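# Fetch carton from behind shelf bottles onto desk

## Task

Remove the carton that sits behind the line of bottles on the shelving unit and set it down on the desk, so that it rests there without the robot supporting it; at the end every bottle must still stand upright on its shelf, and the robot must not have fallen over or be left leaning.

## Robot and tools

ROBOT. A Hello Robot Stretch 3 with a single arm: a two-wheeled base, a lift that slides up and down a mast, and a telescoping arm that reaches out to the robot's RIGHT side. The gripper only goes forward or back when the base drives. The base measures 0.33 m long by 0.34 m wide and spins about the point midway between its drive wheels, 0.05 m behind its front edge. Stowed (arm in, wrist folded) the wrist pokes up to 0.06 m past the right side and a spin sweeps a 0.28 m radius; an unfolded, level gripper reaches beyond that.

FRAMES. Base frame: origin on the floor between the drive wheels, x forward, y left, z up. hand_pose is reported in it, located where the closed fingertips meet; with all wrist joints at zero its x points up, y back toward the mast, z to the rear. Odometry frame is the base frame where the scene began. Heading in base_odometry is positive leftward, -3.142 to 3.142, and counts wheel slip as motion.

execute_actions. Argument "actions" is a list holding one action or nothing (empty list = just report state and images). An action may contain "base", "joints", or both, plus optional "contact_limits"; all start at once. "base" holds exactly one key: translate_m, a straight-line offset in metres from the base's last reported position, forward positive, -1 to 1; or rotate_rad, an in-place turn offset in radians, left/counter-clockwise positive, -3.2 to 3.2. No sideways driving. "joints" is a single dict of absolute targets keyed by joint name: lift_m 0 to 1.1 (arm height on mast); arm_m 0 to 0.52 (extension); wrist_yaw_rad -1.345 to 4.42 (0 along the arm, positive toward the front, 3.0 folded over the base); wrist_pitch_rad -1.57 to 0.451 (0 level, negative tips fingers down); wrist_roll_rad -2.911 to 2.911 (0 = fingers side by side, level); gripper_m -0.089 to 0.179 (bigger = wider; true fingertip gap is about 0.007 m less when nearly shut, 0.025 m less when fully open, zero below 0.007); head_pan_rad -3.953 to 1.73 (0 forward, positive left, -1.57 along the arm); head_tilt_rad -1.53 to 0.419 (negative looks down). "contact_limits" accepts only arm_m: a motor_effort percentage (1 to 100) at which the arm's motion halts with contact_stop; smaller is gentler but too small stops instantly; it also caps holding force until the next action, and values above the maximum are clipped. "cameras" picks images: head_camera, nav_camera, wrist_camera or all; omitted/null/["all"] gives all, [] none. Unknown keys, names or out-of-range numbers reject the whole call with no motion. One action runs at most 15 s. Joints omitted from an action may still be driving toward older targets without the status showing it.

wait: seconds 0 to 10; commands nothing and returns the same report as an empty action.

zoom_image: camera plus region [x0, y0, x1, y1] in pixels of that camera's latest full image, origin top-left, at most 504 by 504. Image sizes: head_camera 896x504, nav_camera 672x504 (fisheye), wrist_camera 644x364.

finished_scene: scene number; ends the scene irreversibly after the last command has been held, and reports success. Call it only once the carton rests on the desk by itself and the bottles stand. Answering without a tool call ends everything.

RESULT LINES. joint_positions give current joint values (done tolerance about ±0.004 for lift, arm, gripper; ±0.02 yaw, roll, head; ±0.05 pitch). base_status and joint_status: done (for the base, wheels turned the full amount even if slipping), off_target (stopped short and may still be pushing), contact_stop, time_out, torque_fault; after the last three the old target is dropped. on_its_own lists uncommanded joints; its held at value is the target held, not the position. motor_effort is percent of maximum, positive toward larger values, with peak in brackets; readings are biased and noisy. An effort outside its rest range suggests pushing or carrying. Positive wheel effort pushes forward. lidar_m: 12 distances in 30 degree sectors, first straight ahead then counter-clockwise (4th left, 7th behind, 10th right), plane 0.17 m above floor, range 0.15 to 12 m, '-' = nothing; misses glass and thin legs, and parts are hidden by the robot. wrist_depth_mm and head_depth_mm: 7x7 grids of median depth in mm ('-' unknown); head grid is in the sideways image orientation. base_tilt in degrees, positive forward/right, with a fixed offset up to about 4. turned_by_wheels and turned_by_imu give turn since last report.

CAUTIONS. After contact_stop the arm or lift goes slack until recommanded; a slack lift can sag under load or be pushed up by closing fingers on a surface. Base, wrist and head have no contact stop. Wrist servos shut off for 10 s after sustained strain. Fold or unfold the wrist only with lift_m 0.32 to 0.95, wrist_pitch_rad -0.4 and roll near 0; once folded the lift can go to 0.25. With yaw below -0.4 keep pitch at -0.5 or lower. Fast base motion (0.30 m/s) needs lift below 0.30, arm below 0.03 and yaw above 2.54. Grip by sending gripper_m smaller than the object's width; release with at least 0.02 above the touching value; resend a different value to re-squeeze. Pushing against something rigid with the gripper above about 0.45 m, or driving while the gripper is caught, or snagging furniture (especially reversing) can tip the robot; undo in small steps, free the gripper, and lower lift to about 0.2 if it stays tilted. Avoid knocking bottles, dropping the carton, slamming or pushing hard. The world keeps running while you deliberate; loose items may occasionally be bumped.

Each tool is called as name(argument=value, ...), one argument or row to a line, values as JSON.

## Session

execute_actions(
  actions=[
    {"joints":{"head_tilt_rad":-0.4}},
  ],
)

Scene clock: 0.83 s.
base_odometry: x=+0.000 y=+0.000 heading=+0.000 (m, m, rad; odometry frame)
turned_by_wheels: +0.000 (rad since the last result)
turned_by_imu: +0.000 (rad since the last result)
base_tilt: forward=+0.1 right=-0.3 (deg)
lidar_m: 2.01 1.69 2.45 2.04 2.19 2.38 2.31 1.74 1.38 1.36 1.44 1.64
head_depth_mm: 1663 1776 1868 1434 2173 1703 1400 / 1673 1799 1910 1511 2167 1694 1395 / 1700 1813 1920 1507 2160 1698 1383 / 1705 1847 1931 1498 2153 1690 1388 / 1727 1859 1949 1486 2142 1683 1390 / 1738 1882 1964 1576 2132 1668 1384 / 1761 1900 1988 1566 1932 1671 1380
base_status: not commanded
joint_positions: lift_m=+0.574 arm_m=-0.002 wrist_yaw_rad=+3.103 wrist_pitch_rad=-0.519 wrist_roll_rad=+0.016 gripper_m=+0.037 head_pan_rad=+0.020 head_tilt_rad=-0.394
joint_status: all done
motor_effort: left_wheel=+0(1) right_wheel=+0(0) lift_m=+35(35) arm_m=+0(0) wrist_yaw_rad=+0(1) wrist_pitch_rad=+7(7) wrist_roll_rad=+1(1) gripper_m=+1(1) head_pan_rad=-1(0) head_tilt_rad=-4(36) (%)
hand_pose: x=-0.0131 y=+0.0673 z=+0.5648 quat_wxyz=(+0.196, +0.692, +0.167, +0.675) (m; base frame)
wrist_depth_mm: - - - - - - - / - - - - - - - / - - - - - - - / - - - - - - - / 980 956 936 917 929 916 895 / 824 811 832 809 - 787 775 / 729 734 693 717 702 698 707
pictures: head_camera (sideways: a quarter turn clockwise sets it upright), nav_camera (sideways: a quarter turn counterclockwise sets it upright), wrist_camera
Images, in order (width x height): head_camera 896x504, nav_camera 672x504, wrist_camera 644x364.

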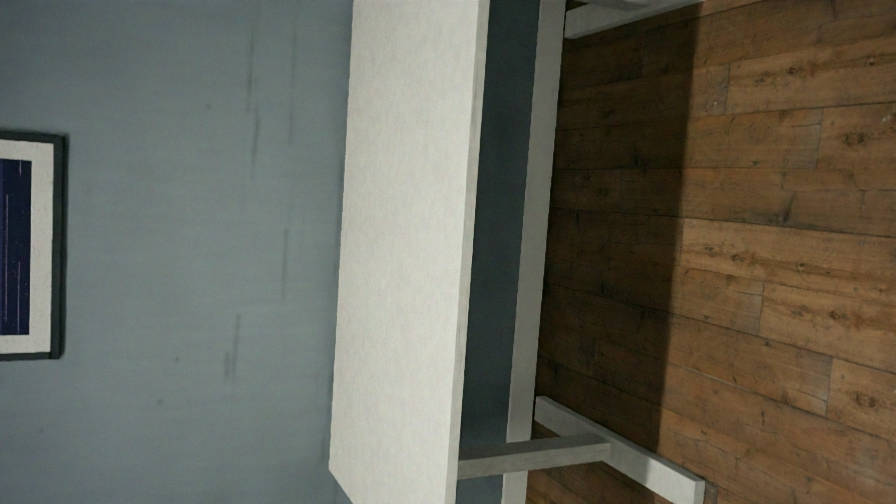

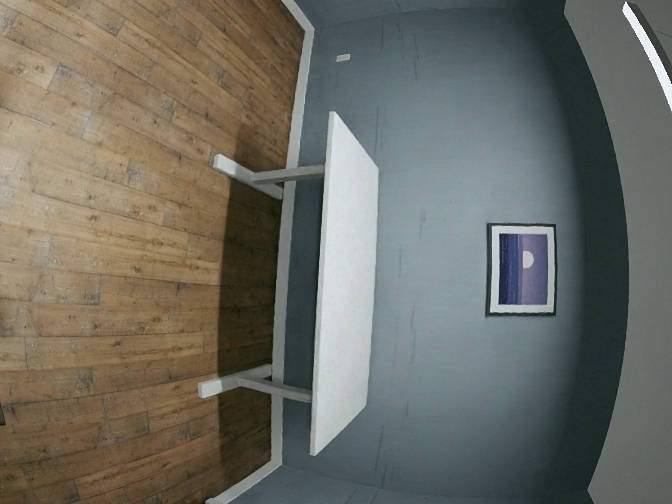

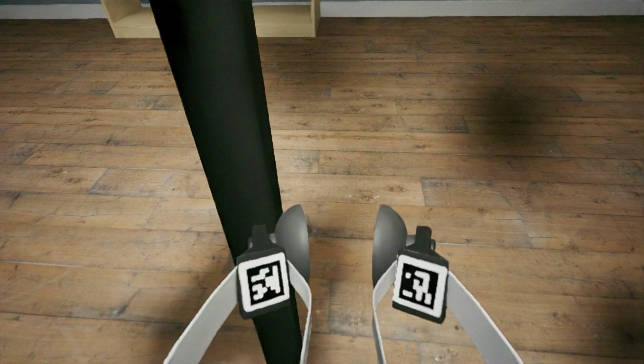

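execute_actions(
  actions=[
    {"joints":{"head_pan_rad":1.7,"lift_m":0.28,"wrist_pitch_rad":-0.4,"wrist_yaw_rad":3.0}},
  ],
  cameras=["nav_camera","head_camera"],
)

Scene clock: 7.10 s.
base_odometry: x=+0.000 y=+0.000 heading=+0.000 (m, m, rad; odometry frame)
turned_by_wheels: +0.000 (rad since the last result)
turned_by_imu: +0.001 (rad since the last result)
base_tilt: forward=-0.1 right=-0.3 (deg)
lidar_m: 2.01 1.68 2.45 2.04 2.19 2.38 2.31 1.75 1.38 1.36 1.44 1.63
head_depth_mm: 1990 2113 2265 2454 2162 1700 1402 / 2014 2175 2333 2523 2159 1681 1400 / 2044 2205 2356 2551 2160 1690 1400 / 2112 2263 2383 2478 2153 1692 1390 / 2141 2305 2453 2514 2153 1684 1387 / 2186 2355 2466 2425 2140 1690 1385 / 2242 2421 2524 2560 2127 1678 1416
base_status: not commanded
joint_positions: lift_m=+0.281 arm_m=-0.002 wrist_yaw_rad=+3.002 wrist_pitch_rad=-0.419 wrist_roll_rad=+0.016 gripper_m=+0.037 head_pan_rad=+1.693 head_tilt_rad=-0.395
joint_status: all done
motor_effort: left_wheel=+0(1) right_wheel=+0(0) lift_m=+19(32) arm_m=+0(0) wrist_yaw_rad=-2(1) wrist_pitch_rad=+10(10) wrist_roll_rad=+1(1) gripper_m=+0(1) head_pan_rad=+4(50) head_tilt_rad=-4(4) (%)
hand_pose: x=+0.0099 y=+0.0790 z=+0.2931 quat_wxyz=(+0.196, +0.705, +0.097, +0.674) (m; base frame)
wrist_depth_mm: - - - - - - - / - - - - - - - / 963 938 941 921 891 913 892 / 764 739 736 714 712 712 691 / 610 621 - 600 612 596 582 / 521 523 - 529 - 500 504 / 470 - - - 440 435 434
pictures: head_camera (sideways: a quarter turn clockwise sets it upright), nav_camera (sideways: a quarter turn counterclockwise sets it upright)
Images, in order (width x height): head_camera 896x504, nav_camera 672x504.

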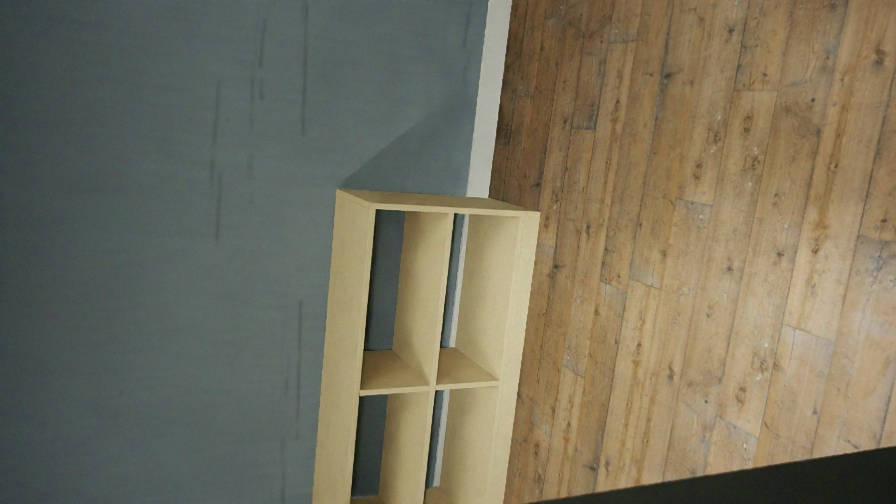

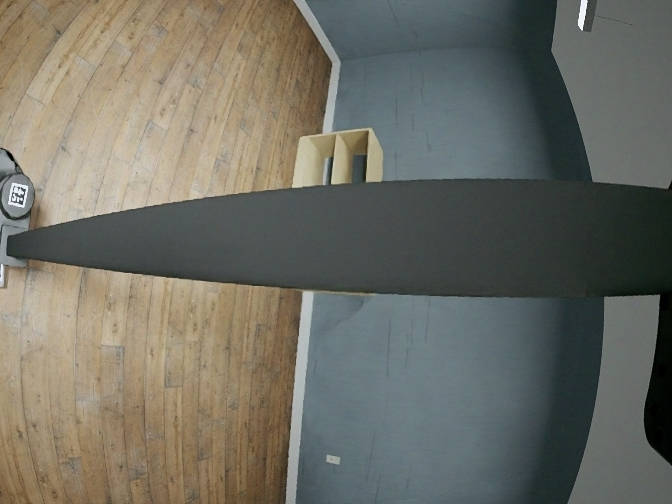

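Shelf likely behind; back up while looking.

execute_actions(
  actions=[
    {"base":{"translate_m":-0.8},"joints":{"head_pan_rad":-3.25}},
  ],
  cameras=["nav_camera","head_camera"],
)

Scene clock: 15.77 s.
base_odometry: x=-0.800 y=+0.000 heading=+0.000 (m, m, rad; odometry frame)
turned_by_wheels: +0.000 (rad since the last result)
turned_by_imu: -0.004 (rad since the last result)
base_tilt: forward=+0.0 right=-0.3 (deg)
lidar_m: 2.46 3.02 2.18 2.20 2.54 1.66 1.51 1.64 1.29 1.27 1.37 2.01
head_depth_mm: 1644 1799 1935 1660 1950 1711 1403 / 1648 1795 1931 1679 2050 1699 1394 / 1670 1810 1907 1763 2043 1692 1388 / 1675 1783 1925 1669 2022 1699 1387 / 1305 1648 1698 1725 1931 1693 1387 / 1673 1801 1944 2114 2139 1677 1385 / 1672 1787 1952 2101 2131 1688 1381
base_status: done
joint_positions: lift_m=+0.281 arm_m=-0.002 wrist_yaw_rad=+3.001 wrist_pitch_rad=-0.418 wrist_roll_rad=+0.016 gripper_m=+0.037 head_pan_rad=-3.243 head_tilt_rad=-0.395
joint_status: all done
motor_effort: left_wheel=+1(5) right_wheel=-1(6) lift_m=+19(19) arm_m=+0(0) wrist_yaw_rad=-1(2) wrist_pitch_rad=+10(10) wrist_roll_rad=+0(1) gripper_m=+1(0) head_pan_rad=-5(52) head_tilt_rad=-3(4) (%)
hand_pose: x=+0.0101 y=+0.0790 z=+0.2932 quat_wxyz=(+0.196, +0.705, +0.097, +0.674) (m; base frame)
wrist_depth_mm: - - - - - - - / - - - - - - - / 976 923 937 937 904 908 880 / 762 748 731 720 717 712 710 / 617 612 - 599 609 584 583 / 521 520 - 527 - 493 496 / 461 - - - 436 431 433
pictures: head_camera (sideways: a quarter turn clockwise sets it upright), nav_camera (sideways: a quarter turn counterclockwise sets it upright)
Images, in order (width x height): head_camera 896x504, nav_camera 672x504.

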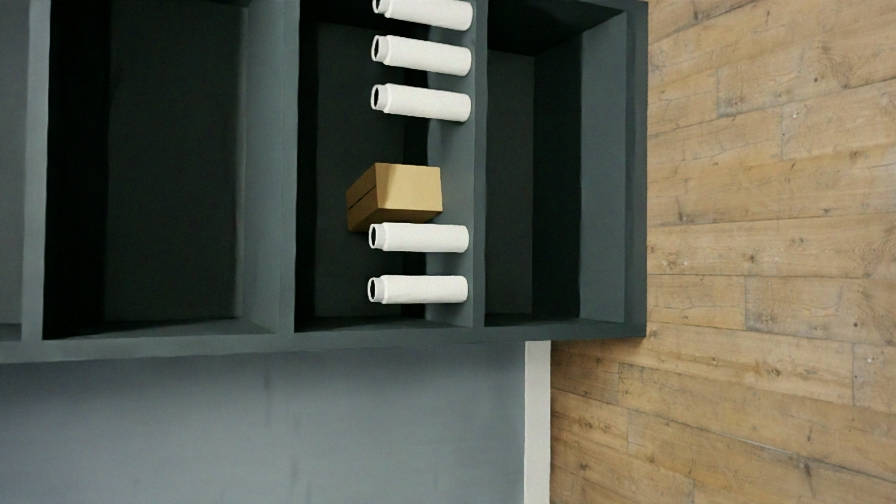

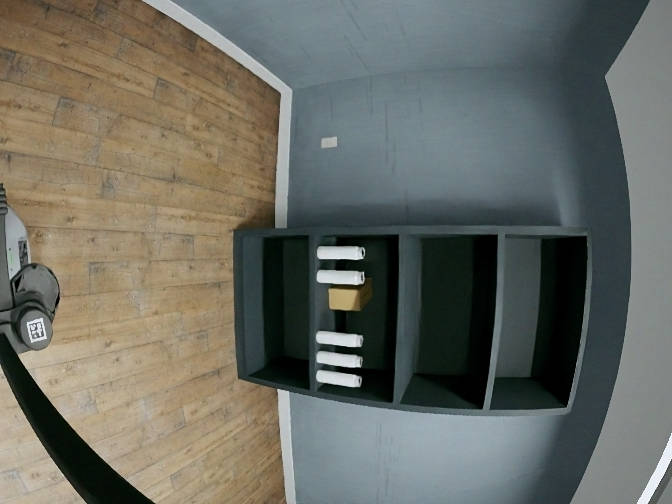

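execute_actions(
  actions=[
    {"base":{"rotate_rad":-0.355},"joints":{"head_pan_rad":-1.57,"head_tilt_rad":-0.75}},
  ],
  cameras=[],
)

execute_actions(
  actions=[
    {"base":{"translate_m":-0.94}},
  ],
  cameras=[],
)

execute_actions(
  actions=[
    {"base":{"rotate_rad":-1.345},"joints":{"lift_m":0.53}},
  ],
  cameras=[],
)

execute_actions(
  actions=[
    {"joints":{"wrist_yaw_rad":0.2,"wrist_pitch_rad":0.02,"gripper_m":0.13}},
  ],
  cameras=["wrist_camera","head_camera"],
)

Scene clock: 25.60 s.
base_odometry: x=-0.800 y=+0.000 heading=-0.355 (m, m, rad; odometry frame)
turned_by_wheels: -0.355 (rad since the last result)
turned_by_imu: -0.347 (rad since the last result)
base_tilt: forward=+0.1 right=-0.3 (deg)
lidar_m: 2.39 2.47 2.87 2.17 2.10 2.26 1.66 1.51 1.46 1.27 1.27 1.49
head_depth_mm: 1238 1439 1701 1818 1536 1322 1171 / 1211 1396 1634 1800 1531 1327 1171 / 1184 1357 1584 1752 1524 1319 1166 / 1147 1312 1521 1727 1516 1312 1164 / 1121 1275 1468 1693 1509 1307 1157 / 1094 1237 1428 1655 1506 1309 1163 / 1071 1206 1387 1623 1509 1302 1156
base_status: done
joint_positions: lift_m=+0.281 arm_m=-0.002 wrist_yaw_rad=+3.001 wrist_pitch_rad=-0.418 wrist_roll_rad=+0.016 gripper_m=+0.037 head_pan_rad=-1.577 head_tilt_rad=-0.741
joint_status: all done
motor_effort: left_wheel=+1(5) right_wheel=-2(8) lift_m=+19(19) arm_m=+0(0) wrist_yaw_rad=-1(2) wrist_pitch_rad=+10(10) wrist_roll_rad=+1(1) gripper_m=+1(1) head_pan_rad=+4(51) head_tilt_rad=-6(33) (%)
hand_pose: x=+0.0101 y=+0.0790 z=+0.2932 quat_wxyz=(+0.196, +0.705, +0.097, +0.674) (m; base frame)
wrist_depth_mm: - - - - - - - / - - - - - - - / 987 942 935 936 901 885 878 / 748 743 725 732 722 707 692 / 605 612 - 602 613 578 578 / 520 512 - 525 - 503 497 / 469 - - - 438 436 431
pictures: none
No camera images: the call's "cameras" was empty. Leave "cameras" out to get every camera's image.

Scene clock: 30.50 s.
base_odometry: x=-1.681 y=+0.327 heading=-0.355 (m, m, rad; odometry frame)
turned_by_wheels: +0.000 (rad since the last result)
turned_by_imu: -0.006 (rad since the last result)
base_tilt: forward=+0.0 right=-0.3 (deg)
lidar_m: 3.04 3.30 2.37 1.88 2.09 0.76 0.98 0.71 0.70 1.50 1.50 1.75
head_depth_mm: 1503 1700 1890 1809 1525 1333 1167 / 1450 1660 1942 1799 1530 1320 1167 / 1412 1609 1885 1801 1511 1318 1165 / 1374 1564 1811 1796 1507 1315 1165 / 1333 1518 1751 1781 1513 1308 1159 / 1303 1465 1686 1780 1508 1305 1157 / 1274 1430 1642 1777 1503 1304 1155
base_status: done
joint_positions: lift_m=+0.281 arm_m=-0.002 wrist_yaw_rad=+3.001 wrist_pitch_rad=-0.418 wrist_roll_rad=+0.016 gripper_m=+0.037 head_pan_rad=-1.577 head_tilt_rad=-0.741
joint_status: not commanded
motor_effort: left_wheel=+1(4) right_wheel=-2(9) lift_m=+19(19) arm_m=+0(0) wrist_yaw_rad=-1(2) wrist_pitch_rad=+10(10) wrist_roll_rad=+1(1) gripper_m=+1(1) head_pan_rad=+3(3) head_tilt_rad=-6(6) (%)
hand_pose: x=+0.0101 y=+0.0790 z=+0.2932 quat_wxyz=(+0.196, +0.705, +0.097, +0.674) (m; base frame)
wrist_depth_mm: - - - - - - - / - - - - - - - / 974 945 930 916 911 903 876 / 753 746 732 716 709 698 687 / 620 616 - 599 617 588 579 / 522 521 - 526 - 500 493 / 461 - - - 435 433 427
pictures: none
No camera images: the call's "cameras" was empty. Leave "cameras" out to get every camera's image.

Scene clock: 33.60 s.
base_odometry: x=-1.681 y=+0.327 heading=-1.700 (m, m, rad; odometry frame)
turned_by_wheels: -1.345 (rad since the last result)
turned_by_imu: -1.322 (rad since the last result)
base_tilt: forward=+0.1 right=-0.4 (deg)
lidar_m: 1.50 1.55 2.10 3.33 3.28 2.06 1.88 1.53 0.76 1.05 0.69 1.48
head_depth_mm: 877 655 1183 846 1203 1285 1173 / 873 654 1182 881 1351 1272 1172 / 869 651 1177 1026 1344 1267 1180 / 868 645 1142 1019 1336 1260 1175 / 865 642 973 999 1333 1271 1181 / 861 637 1162 831 1335 1256 1155 / 859 636 1156 1016 1144 1256 1153
base_status: done
joint_positions: lift_m=+0.529 arm_m=-0.002 wrist_yaw_rad=+3.001 wrist_pitch_rad=-0.418 wrist_roll_rad=+0.016 gripper_m=+0.037 head_pan_rad=-1.577 head_tilt_rad=-0.741
joint_status: all done
motor_effort: left_wheel=+1(7) right_wheel=-1(8) lift_m=+51(51) arm_m=+0(0) wrist_yaw_rad=-1(1) wrist_pitch_rad=+10(10) wrist_roll_rad=+1(1) gripper_m=-1(0) head_pan_rad=+4(4) head_tilt_rad=-6(6) (%)
hand_pose: x=+0.0101 y=+0.0791 z=+0.5422 quat_wxyz=(+0.196, +0.705, +0.096, +0.674) (m; base frame)
wrist_depth_mm: - - - - - - - / - - - - - - - / - - - - - - - / - - - - - - - / 991 - - 973 989 954 957 / 848 840 - 817 - 813 788 / 728 724 - 724 713 708 712
pictures: none
No camera images: the call's "cameras" was empty. Leave "cameras" out to get every camera's image.

Scene clock: 36.00 s.
base_odometry: x=-1.681 y=+0.327 heading=-1.700 (m, m, rad; odometry frame)
turned_by_wheels: +0.000 (rad since the last result)
turned_by_imu: +0.000 (rad since the last result)
base_tilt: forward=+0.1 right=-0.3 (deg)
lidar_m: 1.50 1.55 2.10 3.32 3.27 2.06 1.88 1.53 0.76 1.05 0.69 1.49
head_depth_mm: 877 655 1187 844 1211 1276 1164 / 873 653 1184 883 1345 1275 1169 / 872 648 1176 1025 1340 1273 1175 / 864 646 1142 1019 1343 1275 - / 865 644 971 1002 1336 1264 1158 / 860 640 1159 833 1334 1259 1157 / 858 636 1155 1015 1145 1248 1155
base_status: not commanded
joint_positions: lift_m=+0.529 arm_m=-0.002 wrist_yaw_rad=+0.202 wrist_pitch_rad=-0.002 wrist_roll_rad=+0.016 gripper_m=+0.130 head_pan_rad=-1.577 head_tilt_rad=-0.741
joint_status: all done
motor_effort: left_wheel=+2(1) right_wheel=-2(1) lift_m=+50(51) arm_m=+0(0) wrist_yaw_rad=-2(2) wrist_pitch_rad=+12(12) wrist_roll_rad=+1(1) gripper_m=+0(100) head_pan_rad=+4(4) head_tilt_rad=-6(6) (%)
hand_pose: x=+0.0301 y=-0.3942 z=+0.6436 quat_wxyz=(+0.698, +0.073, -0.709, +0.070) (m; base frame)
wrist_depth_mm: 422 505 774 787 741 712 674 / 974 444 429 805 778 728 321 / - 445 430 824 534 737 325 / - 465 445 676 558 741 340 / - 463 446 461 499 493 367 / - 461 420 401 373 - 346 / - 556 835 933 896 838 769
pictures: head_camera (sideways: a quarter turn clockwise sets it upright), wrist_camera
Images, in order (width x height): head_camera 896x504, wrist_camera 644x364.

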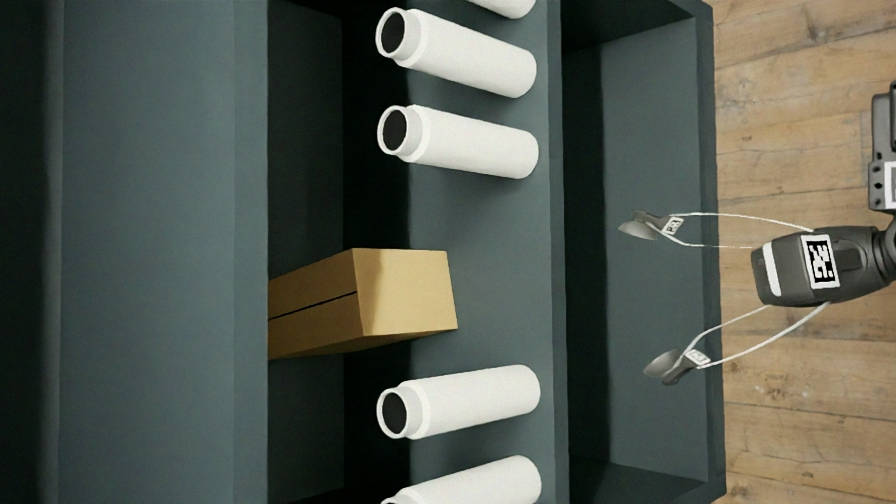

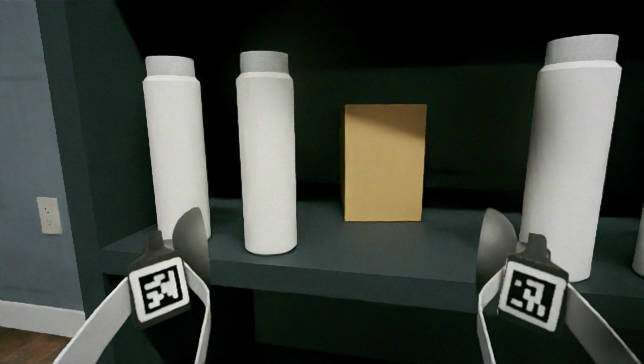

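execute_actions(
  actions=[
    {"base":{"translate_m":0.02},"joints":{"wrist_pitch_rad":-0.5,"lift_m":0.68,"arm_m":0.17}},
  ],
  cameras=[],
)

execute_actions(
  actions=[
    {"joints":{"arm_m":0.38}},
  ],
  cameras=["wrist_camera","head_camera"],
)

Scene clock: 53.40 s.
base_odometry: x=-1.684 y=+0.307 heading=-1.700 (m, m, rad; odometry frame)
turned_by_wheels: +0.000 (rad since the last result)
turned_by_imu: +0.001 (rad since the last result)
base_tilt: forward=+0.0 right=-0.3 (deg)
lidar_m: 1.48 1.53 2.07 3.30 3.31 2.07 1.90 1.53 0.78 1.05 0.69 1.48
head_depth_mm: 872 656 1185 850 1256 1279 1171 / 873 653 1179 835 939 - 1147 / 867 651 1175 1051 - 1266 1166 / 867 648 973 1000 - 1263 1163 / 862 643 1003 1019 1337 1267 1162 / 862 639 1159 834 1328 1258 1160 / 860 636 1153 869 1084 1245 1159
base_status: done
joint_positions: lift_m=+0.679 arm_m=+0.170 wrist_yaw_rad=+0.201 wrist_pitch_rad=-0.512 wrist_roll_rad=+0.016 gripper_m=+0.130 head_pan_rad=-1.577 head_tilt_rad=-0.741
joint_status: all done
motor_effort: left_wheel=+1(4) right_wheel=-1(4) lift_m=+51(54) arm_m=+2(1) wrist_yaw_rad=-1(2) wrist_pitch_rad=+6(11) wrist_roll_rad=+1(1) gripper_m=+1(1) head_pan_rad=+4(4) head_tilt_rad=-6(6) (%)
hand_pose: x=+0.0207 y=-0.5221 z=+0.6717 quat_wxyz=(+0.694, +0.246, -0.668, -0.112) (m; base frame)
wrist_depth_mm: 243 273 222 608 333 563 544 / 260 290 241 586 371 589 566 / 296 314 263 475 421 490 473 / 372 341 296 413 407 411 255 / 373 357 334 352 349 356 256 / 928 466 707 326 311 - 272 / 853 628 739 739 728 722 281
pictures: none
No camera images: the call's "cameras" was empty. Leave "cameras" out to get every camera's image.

Scene clock: 56.20 s.
base_odometry: x=-1.684 y=+0.307 heading=-1.700 (m, m, rad; odometry frame)
turned_by_wheels: +0.000 (rad since the last result)
turned_by_imu: +0.000 (rad since the last result)
base_tilt: forward=+0.0 right=-0.3 (deg)
lidar_m: 1.48 1.53 2.07 3.32 3.33 2.08 1.91 1.54 0.78 1.05 0.69 1.48
head_depth_mm: 874 656 1181 848 1255 1280 1192 / 875 653 1179 904 - - 1144 / 865 650 1176 - 1340 1270 1163 / 863 647 1005 977 1342 1266 1167 / 864 644 1005 1011 1331 1262 1163 / 859 638 1161 838 1331 1265 1156 / 855 636 1156 869 1080 1241 1150
base_status: not commanded
joint_positions: lift_m=+0.679 arm_m=+0.380 wrist_yaw_rad=+0.201 wrist_pitch_rad=-0.512 wrist_roll_rad=+0.016 gripper_m=+0.130 head_pan_rad=-1.577 head_tilt_rad=-0.741
joint_status: all done
motor_effort: left_wheel=+1(1) right_wheel=-1(1) lift_m=+51(51) arm_m=+2(3) wrist_yaw_rad=-1(1) wrist_pitch_rad=+6(6) wrist_roll_rad=+1(1) gripper_m=+0(1) head_pan_rad=+4(4) head_tilt_rad=-6(6) (%)
hand_pose: x=+0.0207 y=-0.7321 z=+0.6716 quat_wxyz=(+0.694, +0.246, -0.668, -0.112) (m; base frame)
wrist_depth_mm: 366 450 432 276 289 372 353 / 371 483 471 204 200 400 388 / 374 479 488 172 172 424 426 / 386 417 415 189 188 389 393 / 355 364 350 218 218 352 343 / 315 320 307 255 255 - 297 / 281 268 273 270 268 261 263
pictures: head_camera (sideways: a quarter turn clockwise sets it upright), wrist_camera
Images, in order (width x height): head_camera 896x504, wrist_camera 644x364.

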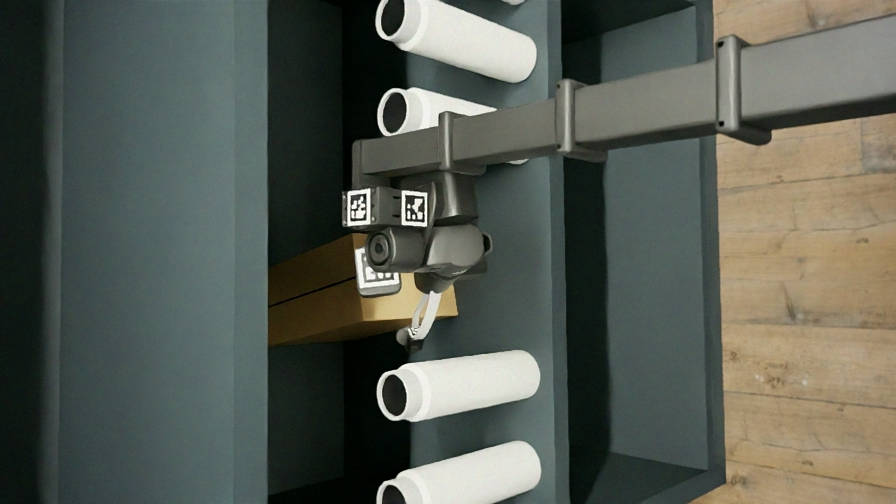

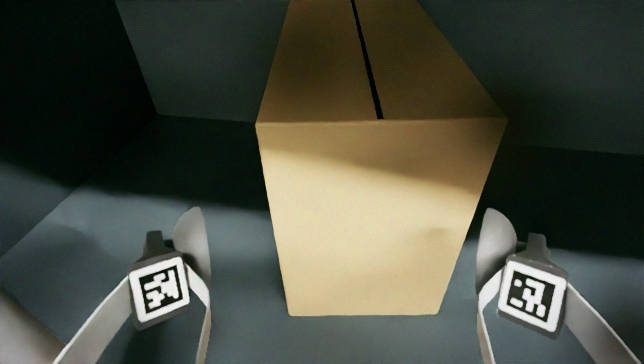

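execute_actions(
  actions=[
    {"joints":{"gripper_m":0.175,"arm_m":0.455}},
  ],
  cameras=["wrist_camera"],
)

execute_actions(
  actions=[
    {"joints":{"gripper_m":0.09}},
  ],
  cameras=["wrist_camera","head_camera"],
)

Scene clock: 64.47 s.
base_odometry: x=-1.684 y=+0.307 heading=-1.700 (m, m, rad; odometry frame)
turned_by_wheels: +0.000 (rad since the last result)
turned_by_imu: +0.001 (rad since the last result)
base_tilt: forward=+0.0 right=-0.2 (deg)
lidar_m: 1.48 1.53 2.07 3.32 3.32 2.07 1.90 1.53 0.78 1.05 0.69 1.49
head_depth_mm: 874 657 1184 850 1264 1282 1190 / 870 652 1182 905 - - 1144 / 870 648 1154 1012 1349 1262 1172 / 864 645 1037 1004 1334 1267 1158 / 862 642 985 1016 1337 1266 1155 / 860 639 1167 833 1328 1261 1162 / 856 635 1164 868 1086 1242 1158
base_status: not commanded
joint_positions: lift_m=+0.679 arm_m=+0.455 wrist_yaw_rad=+0.201 wrist_pitch_rad=-0.512 wrist_roll_rad=+0.016 gripper_m=+0.175 head_pan_rad=-1.577 head_tilt_rad=-0.741
joint_status: all done
motor_effort: left_wheel=+1(1) right_wheel=-1(2) lift_m=+51(51) arm_m=+3(3) wrist_yaw_rad=-1(1) wrist_pitch_rad=+6(7) wrist_roll_rad=+1(1) gripper_m=+1(100) head_pan_rad=+4(4) head_tilt_rad=-6(6) (%)
hand_pose: x=+0.0207 y=-0.8071 z=+0.6716 quat_wxyz=(+0.694, +0.246, -0.668, -0.112) (m; base frame)
wrist_depth_mm: 368 375 351 276 305 305 291 / 374 419 384 202 199 333 317 / 379 455 169 160 158 357 347 / 387 422 134 132 131 135 376 / 361 368 114 113 112 111 349 / 324 312 124 123 123 123 - / 269 272 156 149 149 259 257
pictures: wrist_camera
Images, in order (width x height): wrist_camera 644x364.

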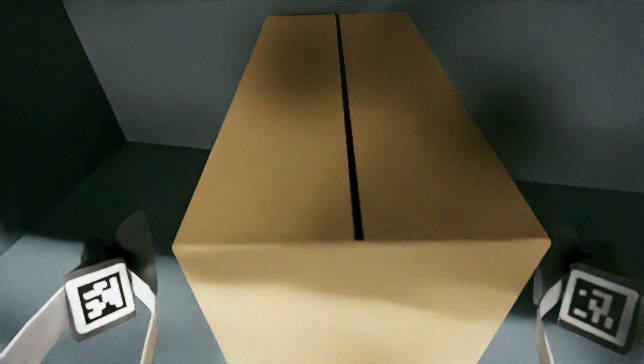

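Scene clock: 65.80 s.
base_odometry: x=-1.684 y=+0.307 heading=-1.700 (m, m, rad; odometry frame)
turned_by_wheels: +0.000 (rad since the last result)
turned_by_imu: +0.000 (rad since the last result)
base_tilt: forward=+0.0 right=-0.2 (deg)
lidar_m: 1.48 1.53 2.07 3.31 3.32 2.07 1.91 1.53 0.78 1.05 0.69 1.49
head_depth_mm: 876 656 1192 850 1262 1281 1185 / 869 651 1180 904 - - 1147 / 870 650 1151 1017 1346 1269 1166 / 863 646 1037 1013 1328 1269 1167 / 862 643 1001 1018 1335 1271 1158 / 857 640 1160 834 1328 1261 1156 / 857 635 1153 867 1081 1248 1154
base_status: not commanded
joint_positions: lift_m=+0.679 arm_m=+0.455 wrist_yaw_rad=+0.201 wrist_pitch_rad=-0.512 wrist_roll_rad=+0.016 gripper_m=+0.091 head_pan_rad=-1.577 head_tilt_rad=-0.741
joint_status: all done
motor_effort: left_wheel=+1(1) right_wheel=-1(2) lift_m=+51(50) arm_m=+3(3) wrist_yaw_rad=-1(1) wrist_pitch_rad=+7(7) wrist_roll_rad=+1(1) gripper_m=-26(100) head_pan_rad=+4(3) head_tilt_rad=-6(6) (%)
hand_pose: x=+0.0207 y=-0.8071 z=+0.6716 quat_wxyz=(+0.694, +0.246, -0.668, -0.112) (m; base frame)
wrist_depth_mm: 366 375 351 274 303 304 290 / 372 417 382 202 201 333 316 / 380 458 168 159 158 359 345 / 383 420 134 132 130 375 381 / 358 358 118 117 115 116 343 / 315 - 134 133 131 130 298 / 281 270 170 161 158 260 262
pictures: head_camera (sideways: a quarter turn clockwise sets it upright), wrist_camera
Images, in order (width x height): head_camera 896x504, wrist_camera 644x364.

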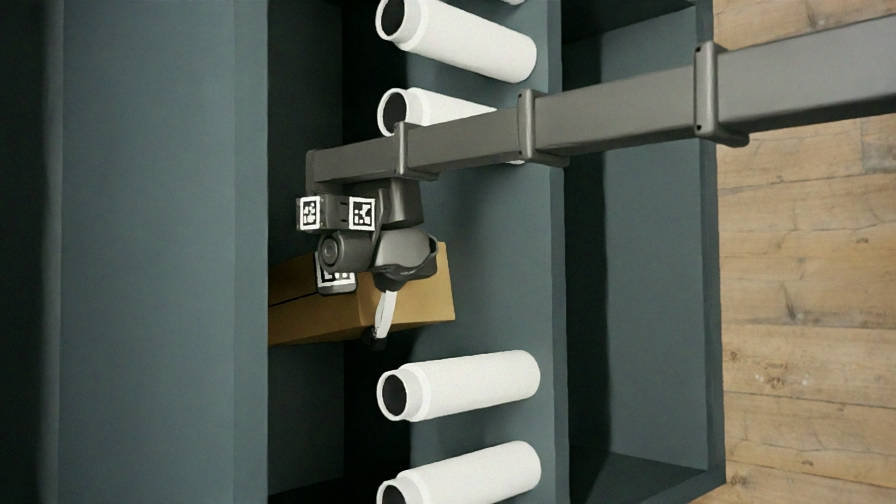

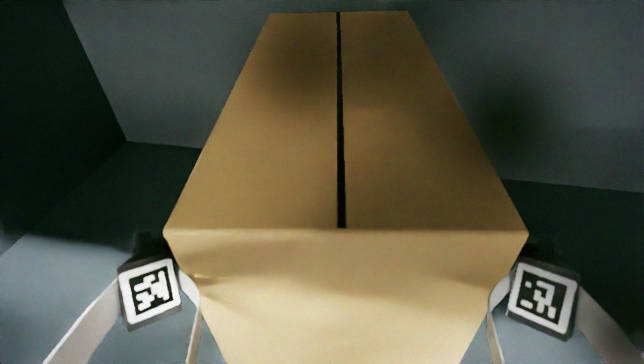

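execute_actions(
  actions=[],
)

Scene clock: 80.57 s.
base_odometry: x=-1.684 y=+0.307 heading=-1.700 (m, m, rad; odometry frame)
turned_by_wheels: +0.000 (rad since the last result)
turned_by_imu: +0.000 (rad since the last result)
base_tilt: forward=+0.0 right=-0.2 (deg)
lidar_m: 1.48 1.53 2.07 3.31 3.29 2.07 1.90 1.53 0.77 1.05 0.68 1.48
head_depth_mm: 876 655 1182 846 1260 1281 1188 / 874 652 1180 905 - - 1146 / 869 651 1146 1008 1344 1276 1161 / 863 646 1036 1011 1344 1264 1164 / 863 643 1001 1013 1332 1269 1156 / 857 639 1158 835 1325 1259 1158 / 857 635 1157 862 1086 1251 1154
base_status: not commanded
joint_positions: lift_m=+0.679 arm_m=+0.455 wrist_yaw_rad=+0.201 wrist_pitch_rad=-0.512 wrist_roll_rad=+0.016 gripper_m=+0.095 head_pan_rad=-1.577 head_tilt_rad=-0.741
joint_status: all done
motor_effort: left_wheel=+1(1) right_wheel=-2(2) lift_m=+51(50) arm_m=+2(3) wrist_yaw_rad=-1(1) wrist_pitch_rad=+7(7) wrist_roll_rad=+1(1) gripper_m=-23(100) head_pan_rad=+4(3) head_tilt_rad=-6(6) (%)
hand_pose: x=+0.0207 y=-0.8071 z=+0.6716 quat_wxyz=(+0.694, +0.246, -0.668, -0.112) (m; base frame)
wrist_depth_mm: 368 376 350 272 303 303 289 / 374 415 382 202 200 332 318 / 379 462 169 160 157 360 348 / 386 425 134 132 130 374 377 / 360 360 118 116 115 116 341 / 314 - 135 133 131 129 298 / 279 268 170 161 158 260 262
pictures: head_camera (sideways: a quarter turn clockwise sets it upright), nav_camera (sideways: a quarter turn counterclockwise sets it upright), wrist_camera
Images, in order (width x height): head_camera 896x504, nav_camera 672x504, wrist_camera 644x364.

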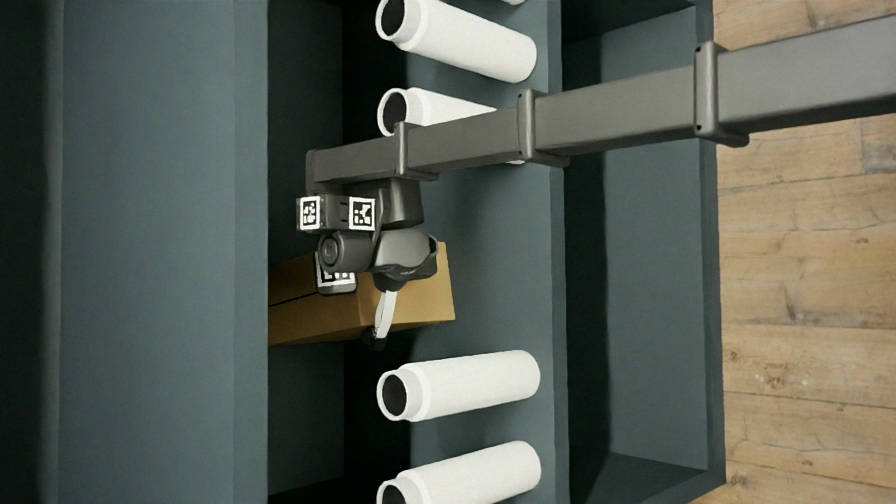

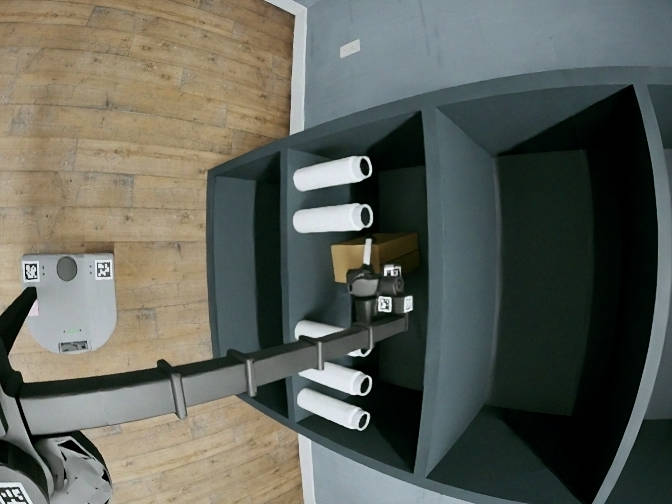

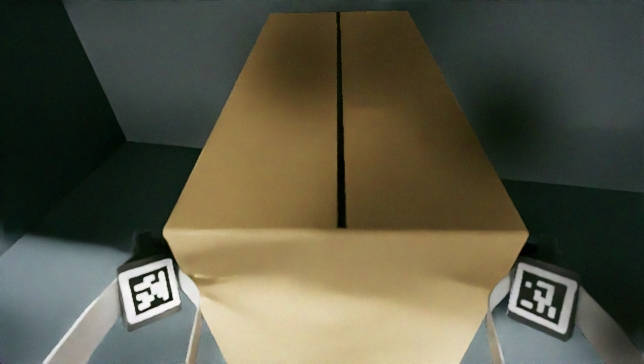

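execute_actions(
  actions=[
    {"joints":{"arm_m":0.40,"lift_m":0.69,"wrist_yaw_rad":0.05}},
  ],
  cameras=["head_camera","wrist_camera"],
)

Scene clock: 86.40 s.
base_odometry: x=-1.684 y=+0.307 heading=-1.700 (m, m, rad; odometry frame)
turned_by_wheels: +0.000 (rad since the last result)
turned_by_imu: +0.001 (rad since the last result)
base_tilt: forward=+0.0 right=-0.3 (deg)
lidar_m: 1.48 1.53 2.07 3.31 3.32 2.07 1.91 1.53 0.77 1.05 0.68 1.48
head_depth_mm: 876 657 1187 848 1267 1278 1198 / 869 652 1178 908 - - 1160 / 870 649 1152 1001 1343 1272 1159 / 865 645 1001 985 1346 1268 1159 / 863 644 1163 1021 1333 1255 1162 / 862 639 1163 833 1330 1258 1161 / 858 636 1154 867 1085 1244 1155
base_status: not commanded
joint_positions: lift_m=+0.689 arm_m=+0.400 wrist_yaw_rad=+0.052 wrist_pitch_rad=-0.516 wrist_roll_rad=+0.016 gripper_m=+0.095 head_pan_rad=-1.577 head_tilt_rad=-0.741
joint_status: all done
motor_effort: left_wheel=+1(2) right_wheel=-2(2) lift_m=+52(53) arm_m=-2(12) wrist_yaw_rad=-2(5) wrist_pitch_rad=+9(9) wrist_roll_rad=+1(0) gripper_m=-23(25) head_pan_rad=+4(4) head_tilt_rad=-6(6) (%)
hand_pose: x=-0.0106 y=-0.7559 z=+0.6807 quat_wxyz=(+0.683, +0.197, -0.684, -0.165) (m; base frame)
wrist_depth_mm: 390 390 383 302 366 369 365 / 432 436 415 213 221 407 403 / 448 482 173 163 161 450 449 / 421 433 135 133 131 388 408 / 373 371 119 118 116 117 353 / 324 - 135 133 131 130 311 / 293 279 166 158 155 269 273
pictures: head_camera (sideways: a quarter turn clockwise sets it upright), wrist_camera
Images, in order (width x height): head_camera 896x504, wrist_camera 644x364.

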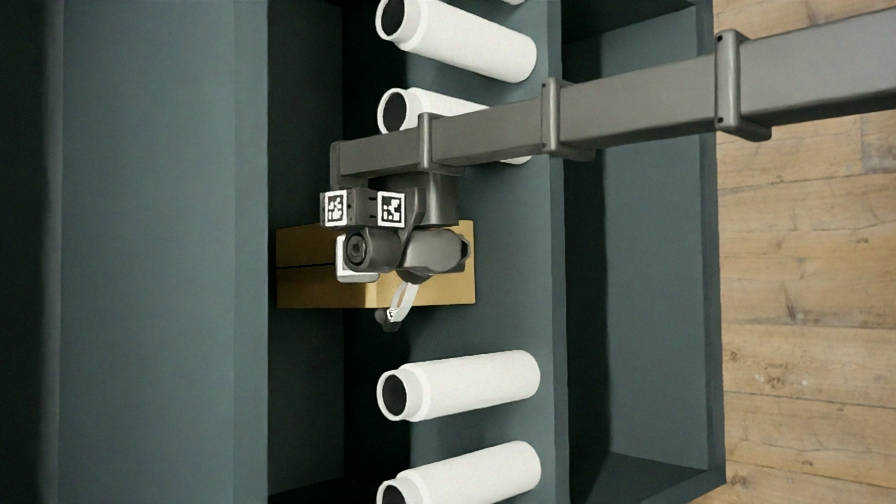

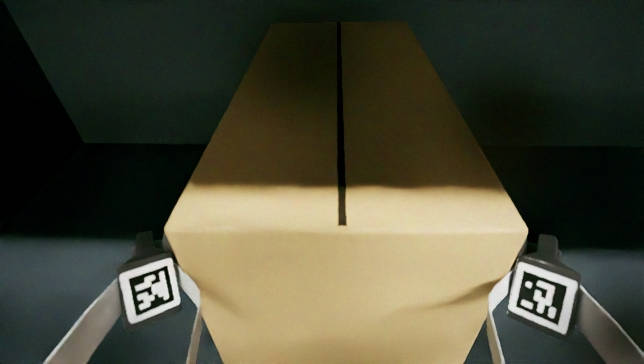

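execute_actions(
  actions=[
    {"joints":{"arm_m":0.20,"wrist_yaw_rad":0.03}},
  ],
  cameras=[],
)

execute_actions(
  actions=[
    {"joints":{"lift_m":0.68}},
  ],
  cameras=[],
)

execute_actions(
  actions=[
    {"joints":{"gripper_m":0.175}},
  ],
  cameras=[],
)

execute_actions(
  actions=[
    {"joints":{"arm_m":0.15,"lift_m":0.758}},
  ],
  cameras=[],
)

execute_actions(
  actions=[
    {"joints":{"wrist_pitch_rad":-0.85}},
  ],
  cameras=["head_camera","wrist_camera"],
)

Scene clock: 100.43 s.
base_odometry: x=-1.684 y=+0.307 heading=-1.700 (m, m, rad; odometry frame)
turned_by_wheels: +0.000 (rad since the last result)
turned_by_imu: +0.001 (rad since the last result)
base_tilt: forward=+0.1 right=-0.3 (deg)
lidar_m: 1.48 1.53 2.07 3.31 3.32 2.07 1.90 1.53 0.78 1.05 0.68 1.49
head_depth_mm: 874 655 1184 849 1260 1284 1192 / 872 653 1180 833 - - 1170 / 871 650 1172 1082 - 1270 1169 / 864 646 1172 812 - 1271 1160 / 864 642 1163 1018 1339 1271 1162 / 860 638 1161 832 1340 1256 1159 / 856 635 1159 870 1084 1242 1158
base_status: not commanded
joint_positions: lift_m=+0.689 arm_m=+0.200 wrist_yaw_rad=+0.031 wrist_pitch_rad=-0.517 wrist_roll_rad=+0.016 gripper_m=+0.095 head_pan_rad=-1.577 head_tilt_rad=-0.741
joint_status: all done
motor_effort: left_wheel=+1(2) right_wheel=-3(2) lift_m=+52(51) arm_m=-2(0) wrist_yaw_rad=-1(5) wrist_pitch_rad=+9(9) wrist_roll_rad=+1(1) gripper_m=-24(24) head_pan_rad=+4(4) head_tilt_rad=-6(6) (%)
hand_pose: x=-0.0150 y=-0.5560 z=+0.6806 quat_wxyz=(+0.681, +0.190, -0.686, -0.172) (m; base frame)
wrist_depth_mm: 173 575 588 304 555 573 192 / 178 218 625 213 221 605 182 / 198 218 175 164 161 507 191 / 300 229 135 133 132 227 208 / 313 249 120 118 117 117 238 / 314 - 135 133 131 130 304 / 410 572 165 157 156 295 464
pictures: none
No camera images: the call's "cameras" was empty. Leave "cameras" out to get every camera's image.

Scene clock: 101.17 s.
base_odometry: x=-1.684 y=+0.307 heading=-1.700 (m, m, rad; odometry frame)
turned_by_wheels: +0.000 (rad since the last result)
turned_by_imu: +0.000 (rad since the last result)
base_tilt: forward=+0.0 right=-0.3 (deg)
lidar_m: 1.48 1.53 2.06 3.31 3.31 2.07 1.91 1.54 0.78 1.05 0.68 1.48
head_depth_mm: 874 656 1186 848 1257 1276 1194 / 868 653 1178 836 954 - 1166 / 868 650 1178 1053 - 1266 1165 / 866 646 1166 819 - 1265 1158 / 863 643 1172 1019 1334 1264 1157 / 862 640 1161 831 1335 1264 1155 / 859 635 1155 869 1083 1247 1158
base_status: not commanded
joint_positions: lift_m=+0.681 arm_m=+0.200 wrist_yaw_rad=+0.031 wrist_pitch_rad=-0.517 wrist_roll_rad=+0.016 gripper_m=+0.095 head_pan_rad=-1.577 head_tilt_rad=-0.741
joint_status: all done
motor_effort: left_wheel=+1(1) right_wheel=-2(3) lift_m=+19(46) arm_m=-2(2) wrist_yaw_rad=-1(1) wrist_pitch_rad=+9(9) wrist_roll_rad=+1(1) gripper_m=-24(25) head_pan_rad=+4(4) head_tilt_rad=-6(6) (%)
hand_pose: x=-0.0150 y=-0.5560 z=+0.6717 quat_wxyz=(+0.681, +0.190, -0.686, -0.172) (m; base frame)
wrist_depth_mm: 171 577 568 275 546 563 187 / 179 217 607 204 200 596 183 / 197 218 169 159 157 489 192 / 299 230 133 132 130 228 208 / 314 250 118 117 115 116 238 / 308 - 135 133 131 129 296 / 405 615 169 160 159 295 467
pictures: none
No camera images: the call's "cameras" was empty. Leave "cameras" out to get every camera's image.

Scene clock: 102.47 s.
base_odometry: x=-1.684 y=+0.307 heading=-1.700 (m, m, rad; odometry frame)
turned_by_wheels: +0.000 (rad since the last result)
turned_by_imu: +0.000 (rad since the last result)
base_tilt: forward=+0.1 right=-0.4 (deg)
lidar_m: 1.48 1.53 2.08 3.31 3.31 2.07 1.91 1.54 0.78 1.05 0.68 1.48
head_depth_mm: 872 655 1186 849 1260 1285 1201 / 870 652 1182 835 950 - 1163 / 868 651 1174 1057 - 1266 1172 / 867 644 1167 819 - 1265 1162 / 864 642 1164 1021 1342 1262 1160 / 861 641 1159 831 1330 1266 1155 / 859 636 1151 867 1084 1247 1157
base_status: not commanded
joint_positions: lift_m=+0.681 arm_m=+0.200 wrist_yaw_rad=+0.031 wrist_pitch_rad=-0.517 wrist_roll_rad=+0.016 gripper_m=+0.175 head_pan_rad=-1.577 head_tilt_rad=-0.741
joint_status: all done
motor_effort: left_wheel=+1(1) right_wheel=-2(3) lift_m=+19(19) arm_m=-2(2) wrist_yaw_rad=+0(2) wrist_pitch_rad=+9(9) wrist_roll_rad=+1(1) gripper_m=-1(100) head_pan_rad=+4(4) head_tilt_rad=-6(6) (%)
hand_pose: x=-0.0150 y=-0.5560 z=+0.6717 quat_wxyz=(+0.681, +0.190, -0.686, -0.172) (m; base frame)
wrist_depth_mm: 171 570 571 275 546 575 187 / 179 218 620 205 201 598 183 / 198 218 170 162 159 488 192 / 299 233 135 134 132 227 208 / 310 249 119 117 117 117 230 / 306 295 134 133 130 139 - / 470 570 171 161 158 289 636
pictures: none
No camera images: the call's "cameras" was empty. Leave "cameras" out to get every camera's image.

Scene clock: 104.00 s.
base_odometry: x=-1.684 y=+0.307 heading=-1.700 (m, m, rad; odometry frame)
turned_by_wheels: +0.000 (rad since the last result)
turned_by_imu: +0.000 (rad since the last result)
base_tilt: forward=+0.1 right=-0.4 (deg)
lidar_m: 1.48 1.53 2.07 3.31 3.30 2.06 1.90 1.53 0.78 1.05 0.69 1.49
head_depth_mm: 875 654 1186 848 962 - - / 867 652 1182 804 - 1270 1169 / 867 649 1181 1081 - 1260 1170 / 866 648 1170 833 - 1257 1161 / 864 641 1168 1035 1331 1262 1158 / 861 638 1164 834 1334 1262 1157 / 855 637 1157 867 1084 1242 1157
base_status: not commanded
joint_positions: lift_m=+0.757 arm_m=+0.150 wrist_yaw_rad=+0.031 wrist_pitch_rad=-0.517 wrist_roll_rad=+0.016 gripper_m=+0.175 head_pan_rad=-1.577 head_tilt_rad=-0.741
joint_status: all done
motor_effort: left_wheel=+1(2) right_wheel=-2(2) lift_m=+51(52) arm_m=-2(3) wrist_yaw_rad=-1(1) wrist_pitch_rad=+9(9) wrist_roll_rad=+1(1) gripper_m=+0(0) head_pan_rad=+4(4) head_tilt_rad=-6(6) (%)
hand_pose: x=-0.0150 y=-0.5060 z=+0.7486 quat_wxyz=(+0.681, +0.190, -0.686, -0.172) (m; base frame)
wrist_depth_mm: 459 617 631 628 618 623 600 / 467 277 689 387 674 671 265 / 316 264 644 305 585 283 246 / 315 300 359 251 269 288 307 / 346 351 343 215 219 322 324 / 406 387 382 224 227 372 - / 488 616 811 269 291 782 690
pictures: none
No camera images: the call's "cameras" was empty. Leave "cameras" out to get every camera's image.

Scene clock: 104.97 s.
base_odometry: x=-1.684 y=+0.307 heading=-1.700 (m, m, rad; odometry frame)
turned_by_wheels: +0.000 (rad since the last result)
turned_by_imu: +0.000 (rad since the last result)
base_tilt: forward=+0.0 right=-0.3 (deg)
lidar_m: 1.48 1.53 2.07 3.31 3.31 2.07 1.90 1.53 0.77 1.05 0.68 1.48
head_depth_mm: 878 654 1182 849 957 - - / 877 652 1176 806 - 1269 1167 / 867 651 1175 1080 - 1260 1166 / 866 647 1169 811 - 1255 1162 / 863 644 1164 1018 947 1260 1157 / 858 639 1167 832 1329 1266 1156 / 861 636 1157 864 1083 1242 1155
base_status: not commanded
joint_positions: lift_m=+0.757 arm_m=+0.150 wrist_yaw_rad=+0.031 wrist_pitch_rad=-0.856 wrist_roll_rad=+0.016 gripper_m=+0.175 head_pan_rad=-1.577 head_tilt_rad=-0.741
joint_status: all done
motor_effort: left_wheel=+1(1) right_wheel=-2(2) lift_m=+51(51) arm_m=-2(2) wrist_yaw_rad=-1(1) wrist_pitch_rad=+3(9) wrist_roll_rad=+1(1) gripper_m=+0(0) head_pan_rad=+4(4) head_tilt_rad=-6(6) (%)
hand_pose: x=-0.0169 y=-0.4449 z=+0.6868 quat_wxyz=(+0.643, +0.301, -0.643, -0.286) (m; base frame)
wrist_depth_mm: 328 263 298 203 200 281 260 / 325 325 307 188 186 306 321 / 399 394 367 219 226 367 364 / 456 582 859 276 306 859 576 / 927 707 850 818 826 827 624 / 891 846 834 823 828 809 - / 803 812 790 809 775 775 753
pictures: head_camera (sideways: a quarter turn clockwise sets it upright), wrist_camera
Images, in order (width x height): head_camera 896x504, wrist_camera 644x364.

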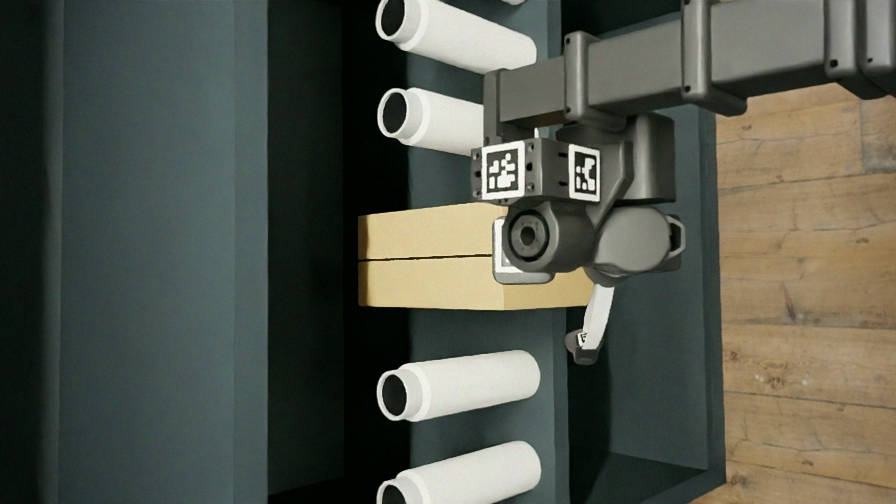

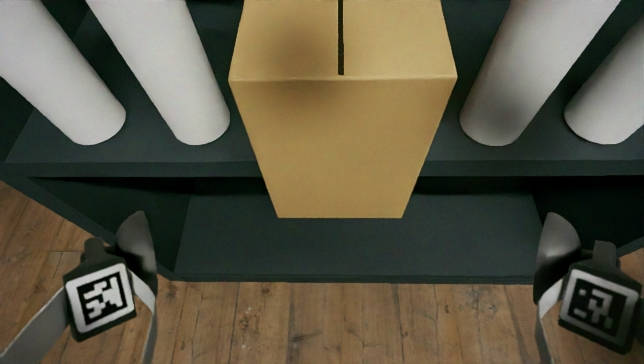

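execute_actions(
  actions=[
    {"joints":{"arm_m":0.385,"gripper_m":0.168}},
  ],
  cameras=["head_camera","wrist_camera"],
)

Scene clock: 111.93 s.
base_odometry: x=-1.684 y=+0.307 heading=-1.700 (m, m, rad; odometry frame)
turned_by_wheels: +0.000 (rad since the last result)
turned_by_imu: +0.001 (rad since the last result)
base_tilt: forward=+0.0 right=-0.3 (deg)
lidar_m: 1.48 1.53 2.07 3.29 3.31 2.07 1.90 1.53 0.78 1.04 0.69 1.49
head_depth_mm: 876 656 1189 853 1107 - - / 873 653 1183 - - 1276 1167 / 865 649 - 975 1345 1265 1166 / 862 646 1018 769 843 1275 1160 / 864 643 1160 1018 1331 1264 1160 / 858 639 1163 834 1330 1266 1160 / 856 636 1149 867 1084 1249 1155
base_status: not commanded
joint_positions: lift_m=+0.757 arm_m=+0.385 wrist_yaw_rad=+0.031 wrist_pitch_rad=-0.857 wrist_roll_rad=+0.016 gripper_m=+0.168 head_pan_rad=-1.577 head_tilt_rad=-0.741
joint_status: all done
motor_effort: left_wheel=+1(1) right_wheel=-2(1) lift_m=+50(51) arm_m=+3(4) wrist_yaw_rad=-1(1) wrist_pitch_rad=+4(4) wrist_roll_rad=+1(1) gripper_m=+1(48) head_pan_rad=+5(4) head_tilt_rad=-6(6) (%)
hand_pose: x=-0.0170 y=-0.6792 z=+0.6867 quat_wxyz=(+0.643, +0.302, -0.643, -0.287) (m; base frame)
wrist_depth_mm: 462 477 477 470 464 458 452 / 445 440 422 180 178 424 414 / 407 405 169 163 161 381 376 / 372 367 152 149 148 348 346 / 343 341 140 138 136 321 324 / 164 - 129 128 127 129 - / - 197 120 119 118 120 186
pictures: head_camera (sideways: a quarter turn clockwise sets it upright), wrist_camera
Images, in order (width x height): head_camera 896x504, wrist_camera 644x364.

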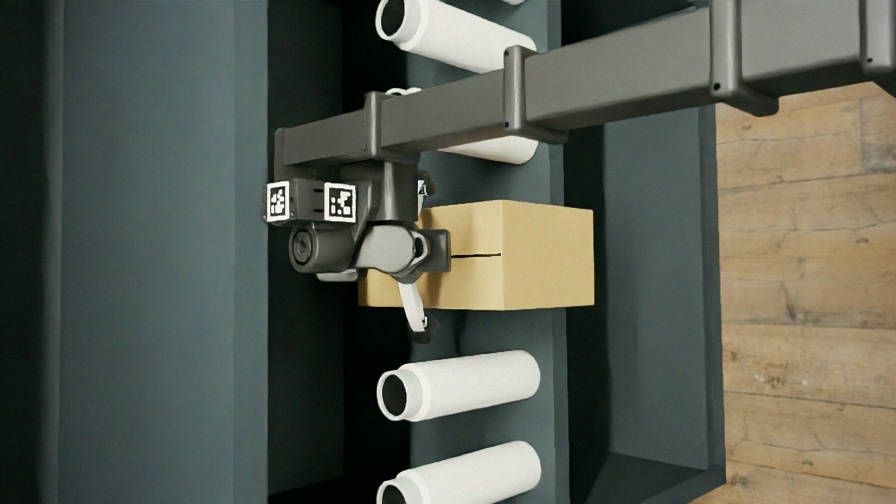

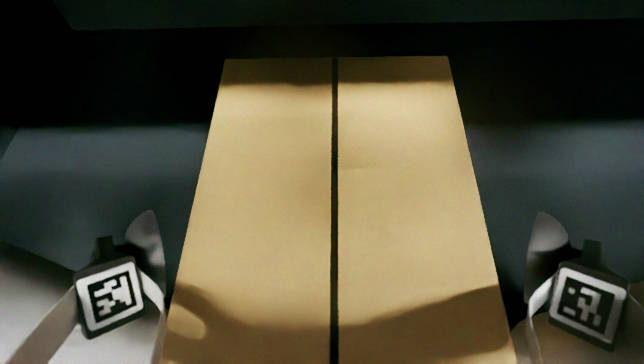

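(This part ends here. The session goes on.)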